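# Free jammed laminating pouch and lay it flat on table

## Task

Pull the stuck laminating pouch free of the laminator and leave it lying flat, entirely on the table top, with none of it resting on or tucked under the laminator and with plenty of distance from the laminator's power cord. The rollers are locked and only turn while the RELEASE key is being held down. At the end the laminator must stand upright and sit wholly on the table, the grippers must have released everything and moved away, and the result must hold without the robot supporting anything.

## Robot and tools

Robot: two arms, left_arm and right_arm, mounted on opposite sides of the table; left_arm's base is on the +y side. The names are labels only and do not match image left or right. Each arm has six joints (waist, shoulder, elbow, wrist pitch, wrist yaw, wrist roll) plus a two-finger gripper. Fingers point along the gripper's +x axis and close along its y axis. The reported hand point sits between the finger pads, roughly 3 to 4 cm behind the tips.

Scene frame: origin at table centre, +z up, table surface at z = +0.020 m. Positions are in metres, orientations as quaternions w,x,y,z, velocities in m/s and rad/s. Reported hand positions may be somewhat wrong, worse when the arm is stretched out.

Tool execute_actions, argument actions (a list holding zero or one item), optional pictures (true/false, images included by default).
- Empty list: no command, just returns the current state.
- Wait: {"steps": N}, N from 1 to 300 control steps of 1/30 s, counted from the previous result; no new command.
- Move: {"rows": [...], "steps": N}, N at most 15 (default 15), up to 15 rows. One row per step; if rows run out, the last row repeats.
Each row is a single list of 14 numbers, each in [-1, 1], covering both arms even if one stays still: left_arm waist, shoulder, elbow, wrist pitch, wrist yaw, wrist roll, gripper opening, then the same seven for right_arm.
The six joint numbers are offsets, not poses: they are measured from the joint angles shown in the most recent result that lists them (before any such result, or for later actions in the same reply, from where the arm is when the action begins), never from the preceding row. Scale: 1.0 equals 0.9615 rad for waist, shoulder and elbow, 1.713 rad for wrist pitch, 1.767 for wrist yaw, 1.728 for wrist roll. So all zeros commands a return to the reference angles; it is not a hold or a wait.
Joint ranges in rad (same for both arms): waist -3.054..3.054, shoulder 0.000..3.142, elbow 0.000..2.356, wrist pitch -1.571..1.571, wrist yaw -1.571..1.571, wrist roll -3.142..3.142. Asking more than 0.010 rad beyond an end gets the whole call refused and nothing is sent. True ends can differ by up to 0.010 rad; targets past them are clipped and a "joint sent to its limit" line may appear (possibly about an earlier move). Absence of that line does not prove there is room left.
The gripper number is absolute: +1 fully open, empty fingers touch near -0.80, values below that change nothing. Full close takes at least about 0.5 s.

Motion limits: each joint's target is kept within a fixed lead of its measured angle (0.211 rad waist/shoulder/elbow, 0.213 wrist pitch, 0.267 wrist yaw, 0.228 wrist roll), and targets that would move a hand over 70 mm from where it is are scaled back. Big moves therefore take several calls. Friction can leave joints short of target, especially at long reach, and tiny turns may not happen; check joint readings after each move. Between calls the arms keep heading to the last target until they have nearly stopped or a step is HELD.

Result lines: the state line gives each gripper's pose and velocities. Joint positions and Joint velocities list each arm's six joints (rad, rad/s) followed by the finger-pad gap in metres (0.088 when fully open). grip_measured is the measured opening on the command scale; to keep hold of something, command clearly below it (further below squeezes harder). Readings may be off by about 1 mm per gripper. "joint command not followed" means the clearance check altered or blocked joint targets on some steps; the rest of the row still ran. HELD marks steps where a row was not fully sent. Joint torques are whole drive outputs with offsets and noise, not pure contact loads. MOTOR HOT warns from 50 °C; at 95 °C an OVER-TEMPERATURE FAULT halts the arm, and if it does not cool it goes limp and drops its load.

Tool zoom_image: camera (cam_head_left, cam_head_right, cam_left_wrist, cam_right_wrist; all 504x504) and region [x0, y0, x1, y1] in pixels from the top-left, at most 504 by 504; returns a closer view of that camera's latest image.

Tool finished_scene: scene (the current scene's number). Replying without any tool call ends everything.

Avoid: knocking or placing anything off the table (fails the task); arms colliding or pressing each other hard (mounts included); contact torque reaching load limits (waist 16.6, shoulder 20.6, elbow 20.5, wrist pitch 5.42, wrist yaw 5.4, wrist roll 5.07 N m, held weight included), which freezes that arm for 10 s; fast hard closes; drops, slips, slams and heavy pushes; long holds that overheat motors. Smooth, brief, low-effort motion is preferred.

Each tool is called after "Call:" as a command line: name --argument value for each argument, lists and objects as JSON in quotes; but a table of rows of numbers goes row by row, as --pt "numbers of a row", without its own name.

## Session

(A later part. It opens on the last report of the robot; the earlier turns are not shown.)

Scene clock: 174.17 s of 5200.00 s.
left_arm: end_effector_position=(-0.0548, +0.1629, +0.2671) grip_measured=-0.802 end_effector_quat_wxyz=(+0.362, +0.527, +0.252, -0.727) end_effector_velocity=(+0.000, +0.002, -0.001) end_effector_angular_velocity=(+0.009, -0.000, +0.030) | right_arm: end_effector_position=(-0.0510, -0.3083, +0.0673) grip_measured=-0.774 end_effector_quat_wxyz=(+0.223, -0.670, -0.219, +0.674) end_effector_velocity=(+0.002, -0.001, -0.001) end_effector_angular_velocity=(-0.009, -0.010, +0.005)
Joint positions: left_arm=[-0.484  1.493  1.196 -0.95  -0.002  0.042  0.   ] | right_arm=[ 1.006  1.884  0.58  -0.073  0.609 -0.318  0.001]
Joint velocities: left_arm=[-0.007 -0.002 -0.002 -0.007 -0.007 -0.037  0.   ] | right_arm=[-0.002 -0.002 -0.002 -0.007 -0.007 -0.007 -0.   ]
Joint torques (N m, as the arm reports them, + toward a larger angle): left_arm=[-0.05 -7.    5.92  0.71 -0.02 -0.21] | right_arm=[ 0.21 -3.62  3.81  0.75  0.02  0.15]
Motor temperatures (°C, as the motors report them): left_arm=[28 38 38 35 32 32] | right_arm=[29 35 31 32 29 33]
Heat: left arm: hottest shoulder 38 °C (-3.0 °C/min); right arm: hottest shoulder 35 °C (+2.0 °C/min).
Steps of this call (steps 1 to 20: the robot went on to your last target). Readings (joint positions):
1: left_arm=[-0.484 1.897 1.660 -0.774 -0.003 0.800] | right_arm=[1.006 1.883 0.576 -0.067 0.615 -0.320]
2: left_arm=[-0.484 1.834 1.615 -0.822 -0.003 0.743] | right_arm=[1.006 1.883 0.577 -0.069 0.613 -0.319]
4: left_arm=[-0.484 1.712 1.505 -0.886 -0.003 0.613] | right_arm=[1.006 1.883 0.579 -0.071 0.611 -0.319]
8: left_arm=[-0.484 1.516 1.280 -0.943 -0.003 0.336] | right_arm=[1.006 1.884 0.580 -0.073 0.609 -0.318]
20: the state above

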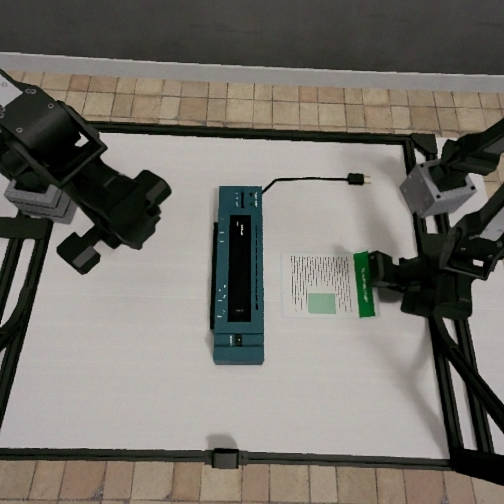

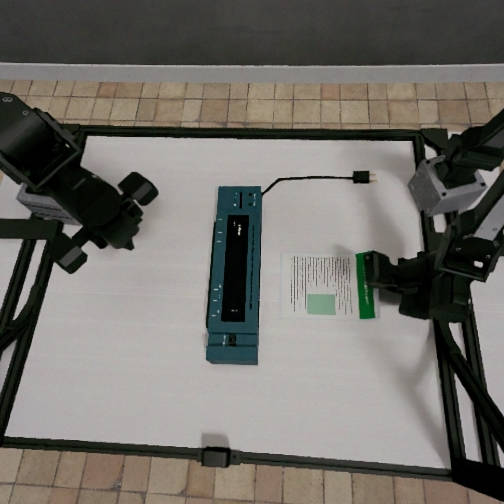

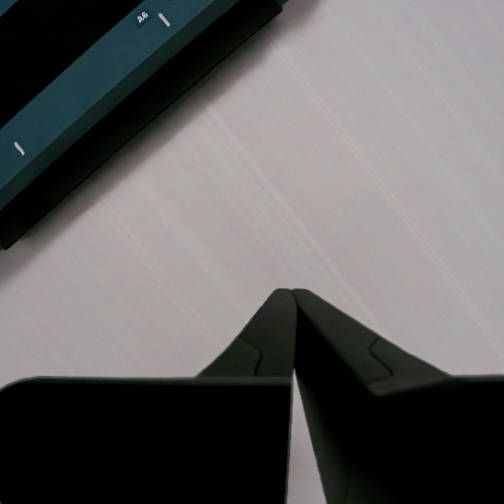

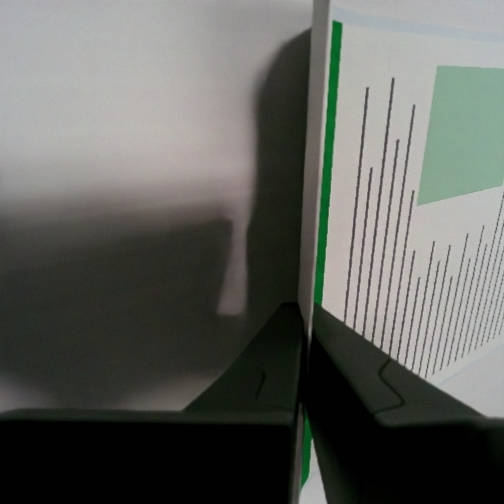

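Call:
execute_actions --actions '[{"rows":[[0,0,0,0,0,0,-0.85,0,0,0,0,0,0,-0.8],[0,0,0,0,0,0,-0.85,0,0,0,0,0,0,-0.75],[0,0,0,0,0,0,-0.85,0,0,0,0,0,0,-0.7],[0,0,0,0,0,0,-0.85,0,0,0,0,0,0,-0.64],[0,0,0,0,0,0,-0.85,0,0,0,0,0,0,-0.58],[0,0,0,0,0,0,-0.85,0,0,0,0,0,0,-0.52],[0,0,0,0,0,0,-0.85,0,0,0,0,0,0,-0.45],[0,0,0,0,0,0,-0.85,0,0,0,0,0,0,-0.38],[0,0,0,0,0,0,-0.85,0,0,0,0,0,0,-0.31],[0,0,0,0,0,0,-0.85,0,0,0,0,0,0,-0.24],[0,0,0,0,0,0,-0.85,0,0,0,0,0,0,-0.17],[0,0,0,0,0,0,-0.85,0,0,0,0,0,0,-0.1],[0,0,0,0,0,0,-0.85,0,0,0,0,0,0,-0.03],[0,0,0,0,0,0,-0.85,0,0,0,0,0,0,0.04],[0,0,0,0,0,0,-0.85,0,0,0,0,0,0,0.1]],"steps":15}]' --pictures false

Call:
execute_actions --actions '[{"steps":10}]'

Scene clock: 179.43 s of 5200.00 s.
left_arm: end_effector_position=(-0.0548, +0.1629, +0.2671) grip_measured=-0.802 end_effector_quat_wxyz=(+0.362, +0.527, +0.253, -0.726) end_effector_velocity=(+0.003, +0.001, +0.001) end_effector_angular_velocity=(-0.001, -0.005, +0.012) | right_arm: end_effector_position=(-0.0511, -0.3084, +0.0673) grip_measured=-0.051 end_effector_quat_wxyz=(+0.222, -0.670, -0.219, +0.674) end_effector_velocity=(+0.003, -0.001, -0.000) end_effector_angular_velocity=(-0.009, -0.001, -0.007)
Joint positions: left_arm=[-0.484  1.493  1.196 -0.95  -0.002  0.039  0.   ] | right_arm=[ 1.006  1.884  0.581 -0.074  0.608 -0.318  0.036]
Joint velocities: left_arm=[ 0.002 -0.007 -0.002 -0.007 -0.007 -0.007  0.   ] | right_arm=[-0.002 -0.007 -0.007 -0.007 -0.007  0.007  0.096]
Joint torques (N m, as the arm reports them, + toward a larger angle): left_arm=[-0.07 -6.12  7.18  0.73 -0.01  0.09] | right_arm=[-0.03 -4.57  2.86  0.91  0.38 -0.01]
Motor temperatures (°C, as the motors report them): left_arm=[28 38 37 35 32 32] | right_arm=[29 34 31 32 29 33]
Heat: left arm: hottest shoulder 38 °C (-3.0 °C/min); right arm: hottest shoulder 34 °C (+1.0 °C/min).
Steps of this call (steps 1 to 30: the robot went on to your last target; steps 31 to 143: nothing new was sent; steps 144 to 158: all 15 steps of this action). Readings (joint positions):
144: left_arm=[-0.484 1.493 1.196 -0.950 -0.002 0.039] | right_arm=[1.006 1.884 0.581 -0.074 0.607 -0.318]
145: left_arm=[-0.484 1.493 1.196 -0.950 -0.002 0.039] | right_arm=[1.006 1.884 0.581 -0.074 0.607 -0.318]
147: left_arm=[-0.484 1.493 1.196 -0.950 -0.002 0.039] | right_arm=[1.006 1.884 0.581 -0.074 0.608 -0.318]
151: left_arm=[-0.484 1.493 1.196 -0.950 -0.002 0.039] | right_arm=[1.006 1.884 0.581 -0.074 0.608 -0.318]
158: the state above

Scene clock: 179.77 s of 5200.00 s.
left_arm: end_effector_position=(-0.0548, +0.1629, +0.2671) grip_measured=-0.802 end_effector_quat_wxyz=(+0.362, +0.527, +0.253, -0.726) end_effector_velocity=(+0.001, +0.001, -0.002) end_effector_angular_velocity=(+0.007, -0.011, +0.007) | right_arm: end_effector_position=(-0.0510, -0.3084, +0.0673) grip_measured=+0.097 end_effector_quat_wxyz=(+0.222, -0.670, -0.219, +0.674) end_effector_velocity=(+0.005, -0.000, -0.001) end_effector_angular_velocity=(-0.013, -0.024, -0.000)
Joint positions: left_arm=[-0.484  1.493  1.196 -0.95  -0.002  0.039  0.   ] | right_arm=[ 1.006  1.884  0.581 -0.074  0.608 -0.318  0.044]
Joint velocities: left_arm=[-0.002  0.002 -0.002 -0.007 -0.007 -0.007  0.   ] | right_arm=[-0.007 -0.002 -0.002 -0.022 -0.007 -0.007  0.001]
Joint torques (N m, as the arm reports them, + toward a larger angle): left_arm=[-0.05 -6.12  7.18  0.73 -0.02  0.09] | right_arm=[-0.02 -4.57  2.86  0.91  0.37 -0.01]
Motor temperatures (°C, as the motors report them): left_arm=[28 38 38 35 32 32] | right_arm=[29 34 31 32 29 33]
Heat: left arm: hottest shoulder 38 °C (-3.0 °C/min); right arm: hottest shoulder 34 °C (+1.0 °C/min).
Steps of this call (steps 1 to 10: the robot went on to your last target). Readings (joint positions):
1: left_arm=[-0.484 1.493 1.196 -0.950 -0.002 0.039] | right_arm=[1.006 1.884 0.581 -0.074 0.608 -0.318]
2: left_arm=[-0.484 1.493 1.196 -0.950 -0.002 0.039] | right_arm=[1.006 1.884 0.581 -0.074 0.608 -0.318]
4: left_arm=[-0.484 1.493 1.196 -0.950 -0.002 0.039] | right_arm=[1.006 1.884 0.581 -0.074 0.608 -0.318]
8: left_arm=[-0.484 1.493 1.196 -0.950 -0.002 0.039] | right_arm=[1.006 1.884 0.581 -0.074 0.608 -0.318]
10: the state above

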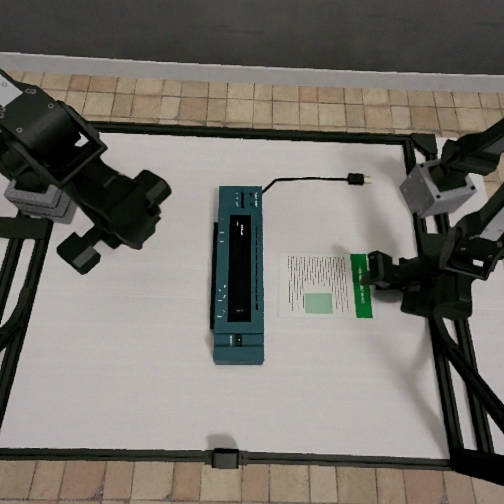

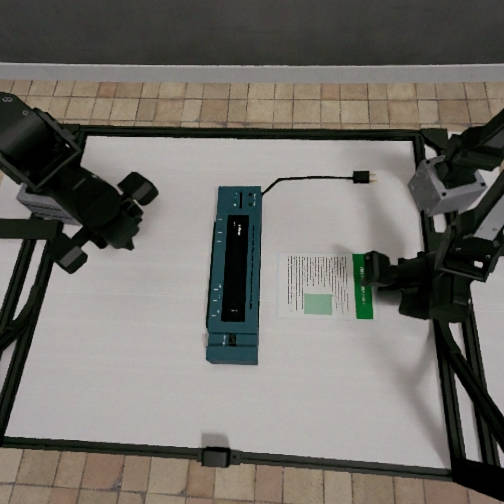

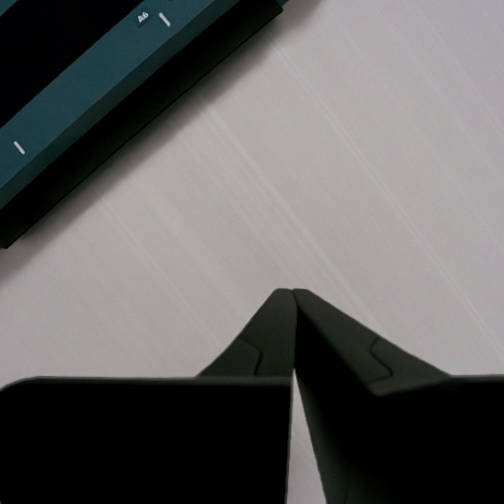

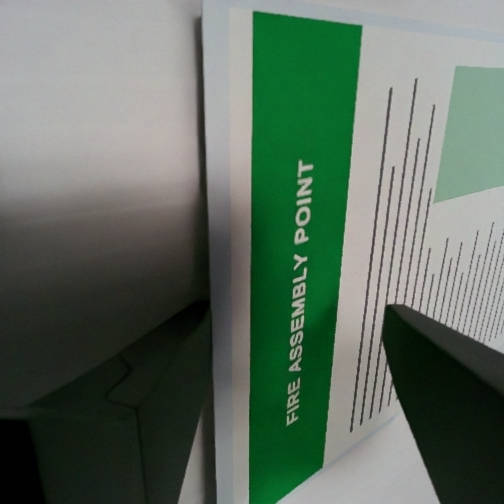

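Call:
execute_actions --actions '[{"rows":[[0,0,0,0,0,0,-0.85,0.01,0,0,0,0,0,0.13],[0,0,0,0,0,0,-0.85,0.02,0,0,0,0,0,0.16],[0,0,0,0,0,0,-0.85,0.03,-0.005,0,0,0,0,0.19],[0,0,0,0,0,0,-0.85,0.04,-0.01,0,0,0,0,0.22],[0,0,0,0,0,0,-0.85,0.05,-0.015,0,0,0,0,0.25],[0,0,0,0,0,0,-0.85,0.055,-0.02,0,0,0,0,0.25],[0,0,0,0,0,0,-0.85,0.055,-0.02,0,0,0,0,0.25],[0,0,0,0,0,0,-0.85,0.055,-0.02,0,0,0,0,0.25],[0,0,0,0,0,0,-0.85,0.06,-0.03,0.01,0,0,0,0.25],[0,0,0,0,0,0,-0.85,0.06,-0.04,0.02,0,0,0,0.25],[0,0,0,0,0,0,-0.85,0.065,-0.05,0.03,0,0,0,0.25],[0,0,0,0,0,0,-0.85,0.07,-0.06,0.04,0,0,0,0.25],[0,0,0,0,0,0,-0.85,0.075,-0.07,0.05,0,0,0,0.25],[0,0,0,0,0,0,-0.85,0.08,-0.08,0.06,0,0,0,0.25]],"steps":15}]'

Scene clock: 183.97 s of 5200.00 s.
left_arm: end_effector_position=(-0.0548, +0.1629, +0.2671) grip_measured=-0.802 end_effector_quat_wxyz=(+0.362, +0.527, +0.253, -0.726) end_effector_velocity=(+0.001, +0.003, -0.002) end_effector_angular_velocity=(+0.010, -0.007, +0.016) | right_arm: end_effector_position=(-0.0806, -0.3204, +0.0863) grip_measured=+0.249 end_effector_quat_wxyz=(+0.214, -0.632, -0.238, +0.706) end_effector_velocity=(-0.156, -0.002, +0.118) end_effector_angular_velocity=(+0.096, +0.517, +0.118)
Joint positions: left_arm=[-0.484  1.493  1.196 -0.95  -0.002  0.039  0.   ] | right_arm=[ 1.074  1.83   0.612 -0.075  0.608 -0.318  0.051]
Joint velocities: left_arm=[-0.007 -0.002 -0.007 -0.007 -0.007 -0.022  0.   ] | right_arm=[ 0.11  -0.252  0.271  0.007 -0.007 -0.007  0.   ]
Joint torques (N m, as the arm reports them, + toward a larger angle): left_arm=[-0.06 -6.11  7.18  0.73 -0.02  0.  ] | right_arm=[ 0.01 -5.19  4.05  1.02  0.36  0.  ]
Motor temperatures (°C, as the motors report them): left_arm=[28 38 38 35 32 32] | right_arm=[29 34 31 32 29 33]
Heat: left arm: hottest shoulder 38 °C (-4.0 °C/min); right arm: hottest shoulder 34 °C (+1.0 °C/min).
Steps of this call (steps 1 to 15: the robot went on to your last target; steps 16 to 90: nothing new was sent; then 0.70 s passed at rest; steps 91 to 105: all 15 steps of this action). Readings (joint positions):
91: left_arm=[-0.484 1.493 1.196 -0.950 -0.002 0.039] | right_arm=[1.007 1.884 0.581 -0.074 0.608 -0.318]
92: left_arm=[-0.484 1.493 1.196 -0.950 -0.002 0.039] | right_arm=[1.009 1.884 0.581 -0.074 0.608 -0.318]
94: left_arm=[-0.484 1.493 1.196 -0.950 -0.002 0.039] | right_arm=[1.022 1.884 0.581 -0.074 0.608 -0.318]
98: left_arm=[-0.484 1.493 1.196 -0.950 -0.002 0.039] | right_arm=[1.052 1.877 0.581 -0.074 0.608 -0.318]
105: the state above

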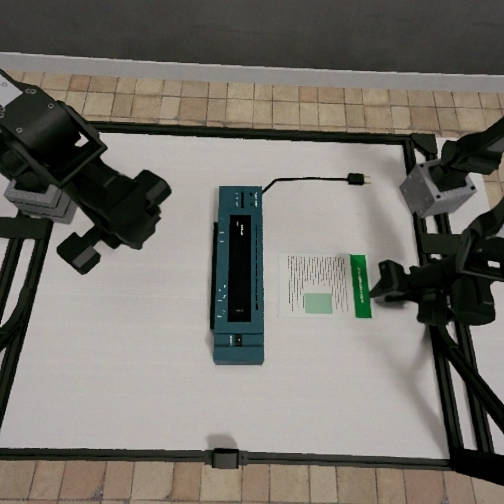

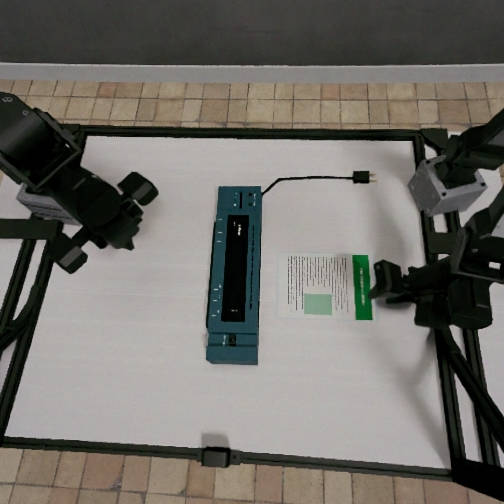

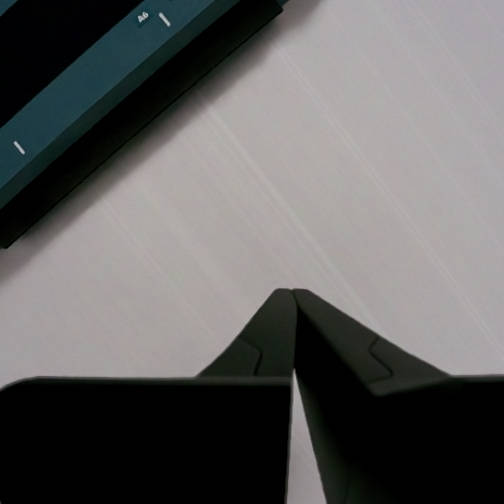

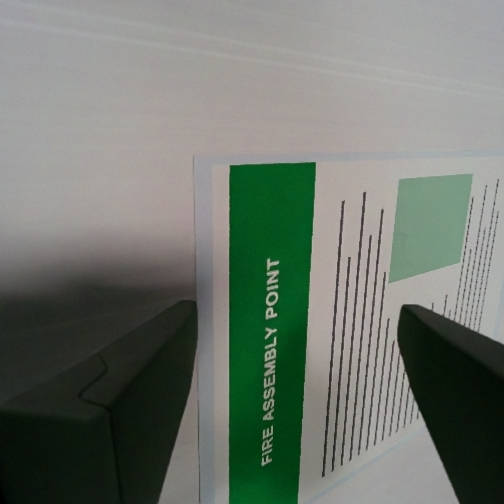

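The pouch is flat on the table, so both arms can now retreat.

Call:
execute_actions --actions '[{"rows":[[-0.1,-0.05,-0.05,0,0,0,-0.85,0.05,-0.1,0.1,0,0,0,0.25],[-0.2,-0.1,-0.1,0,0,0,-0.85,0.1,-0.2,0.15,0,0,0,0.25],[-0.3,-0.2,-0.2,-0.05,0,0,-0.85,0.15,-0.3,0.2,-0.05,0,0,0.25],[-0.5,-0.3,-0.3,-0.1,0,0,-0.85,0.2,-0.4,0.2,-0.1,0,0,0.25],[-0.5,-0.3,-0.3,-0.1,0,0,-0.85,0.3,-0.5,0.2,-0.2,-0.1,0,0.25],[-0.5,-0.3,-0.3,-0.1,0,0,-0.85,0.3,-0.5,0.2,-0.3,-0.2,0,0.25],[-0.5,-0.3,-0.3,-0.1,0,0,-0.85,0.3,-0.5,0.2,-0.4,-0.34,0,0.25]],"steps":15}]' --pictures false

Call:
execute_actions --actions '[{"steps":15}]'

Scene clock: 188.03 s of 5200.00 s.
left_arm: end_effector_position=(-0.0593, +0.3259, +0.2437) grip_measured=-0.802 end_effector_quat_wxyz=(+0.167, +0.634, +0.139, -0.742) end_effector_velocity=(+0.009, +0.011, -0.001) end_effector_angular_velocity=(+0.007, -0.027, -0.023) | right_arm: end_effector_position=(-0.0931, -0.4783, +0.1979) grip_measured=+0.250 end_effector_quat_wxyz=(-0.114, -0.573, -0.167, +0.794) end_effector_velocity=(+0.192, -0.038, -0.074) end_effector_angular_velocity=(-0.273, -0.916, +0.108)
Joint positions: left_arm=[-0.958  1.214  0.92  -1.118  0.001  0.039  0.   ] | right_arm=[ 1.361  1.355  0.804 -0.7    0.04  -0.318  0.051]
Joint velocities: left_arm=[-0.032 -0.032 -0.022 -0.037 -0.007 -0.007  0.   ] | right_arm=[-0.002 -0.007 -0.051 -0.842 -0.374  0.007  0.   ]
Joint torques (N m, as the arm reports them, + toward a larger angle): left_arm=[-0.42 -4.29  5.59  0.27 -0.16  0.01] | right_arm=[-0.01 -3.95  5.43  1.44 -0.07 -0.02]
Motor temperatures (°C, as the motors report them): left_arm=[28 38 38 35 32 32] | right_arm=[29 34 31 32 29 33]
Heat: left arm: hottest shoulder 38 °C (-6.1 °C/min); right arm: hottest shoulder 34 °C (+1.0 °C/min).
Steps of this call (steps 1 to 30: the robot went on to your last target; steps 31 to 90: nothing new was sent; then 0.57 s passed at rest; steps 91 to 105: all 15 steps of this action). Readings (joint positions):
91: left_arm=[-0.491 1.488 1.190 -0.947 -0.007 0.039] | right_arm=[1.084 1.803 0.639 -0.081 0.609 -0.318]
92: left_arm=[-0.521 1.472 1.173 -0.942 -0.013 0.040] | right_arm=[1.097 1.784 0.648 -0.086 0.608 -0.318]
94: left_arm=[-0.623 1.405 1.106 -0.987 -0.005 0.040] | right_arm=[1.138 1.719 0.687 -0.119 0.608 -0.318]
98: left_arm=[-0.854 1.250 0.959 -1.096 -0.000 0.040] | right_arm=[1.279 1.540 0.768 -0.290 0.406 -0.319]
105: the state above

Scene clock: 188.53 s of 5200.00 s.
left_arm: end_effector_position=(-0.0591, +0.3267, +0.2437) grip_measured=-0.802 end_effector_quat_wxyz=(+0.166, +0.634, +0.138, -0.742) end_effector_velocity=(+0.003, -0.001, -0.000) end_effector_angular_velocity=(-0.015, -0.016, +0.008) | right_arm: end_effector_position=(-0.0803, -0.4818, +0.1941) grip_measured=+0.250 end_effector_quat_wxyz=(-0.129, -0.595, -0.156, +0.778) end_effector_velocity=(+0.002, -0.002, -0.001) end_effector_angular_velocity=(-0.004, -0.008, +0.011)
Joint positions: left_arm=[-0.961  1.212  0.919 -1.119  0.001  0.039  0.   ] | right_arm=[ 1.361  1.354  0.803 -0.758  0.009 -0.318  0.051]
Joint velocities: left_arm=[-0.002 -0.002 -0.002 -0.007 -0.022 -0.007  0.   ] | right_arm=[ 0.002 -0.002 -0.002 -0.007 -0.007 -0.007 -0.   ]
Joint torques (N m, as the arm reports them, + toward a larger angle): left_arm=[-0.42 -4.38  5.51  0.29 -0.15  0.  ] | right_arm=[ 0.08 -3.92  5.34  0.86 -0.05 -0.01]
Motor temperatures (°C, as the motors report them): left_arm=[28 38 38 35 32 32] | right_arm=[29 34 31 32 29 33]
Heat: left arm: hottest shoulder 38 °C (-6.1 °C/min); right arm: hottest shoulder 34 °C (+1.0 °C/min).
Steps of this call (steps 1 to 15: the robot went on to your last target). Readings (joint positions):
1: left_arm=[-0.958 1.213 0.920 -1.118 0.001 0.039] | right_arm=[1.361 1.355 0.803 -0.720 0.030 -0.318]
2: left_arm=[-0.959 1.213 0.920 -1.119 0.001 0.039] | right_arm=[1.361 1.355 0.803 -0.731 0.023 -0.318]
4: left_arm=[-0.960 1.213 0.920 -1.119 0.001 0.039] | right_arm=[1.361 1.354 0.803 -0.743 0.016 -0.318]
8: left_arm=[-0.960 1.212 0.919 -1.119 0.001 0.039] | right_arm=[1.361 1.354 0.803 -0.755 0.011 -0.318]
15: the state above

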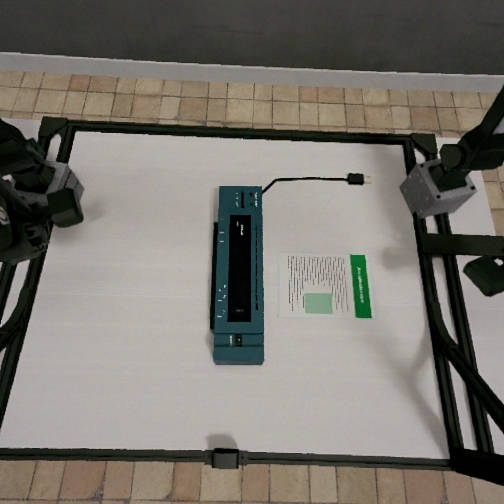

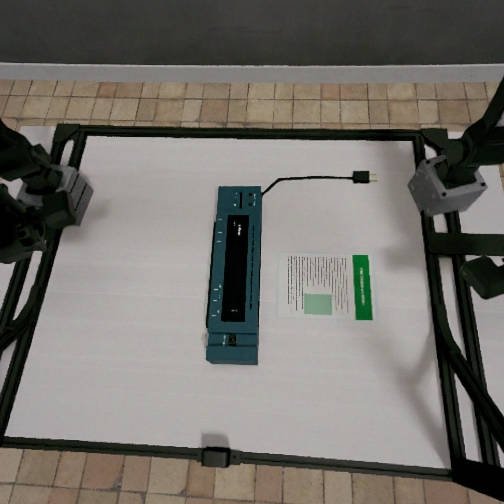

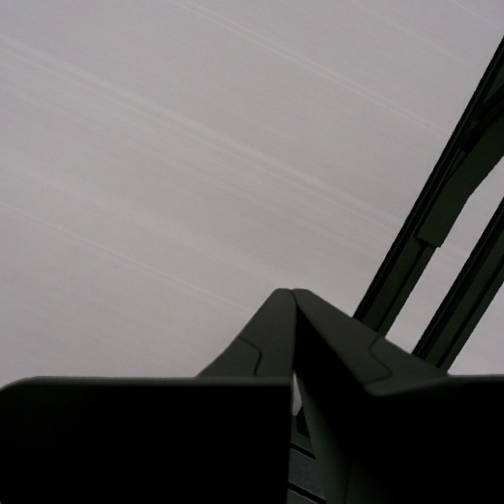

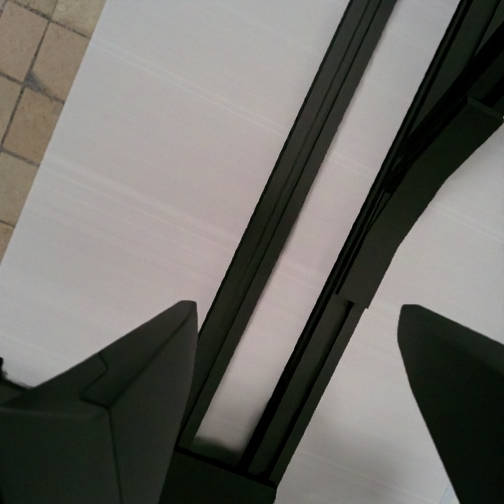

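Call:
finished_scene --scene 1

The scene is finished: the task was done.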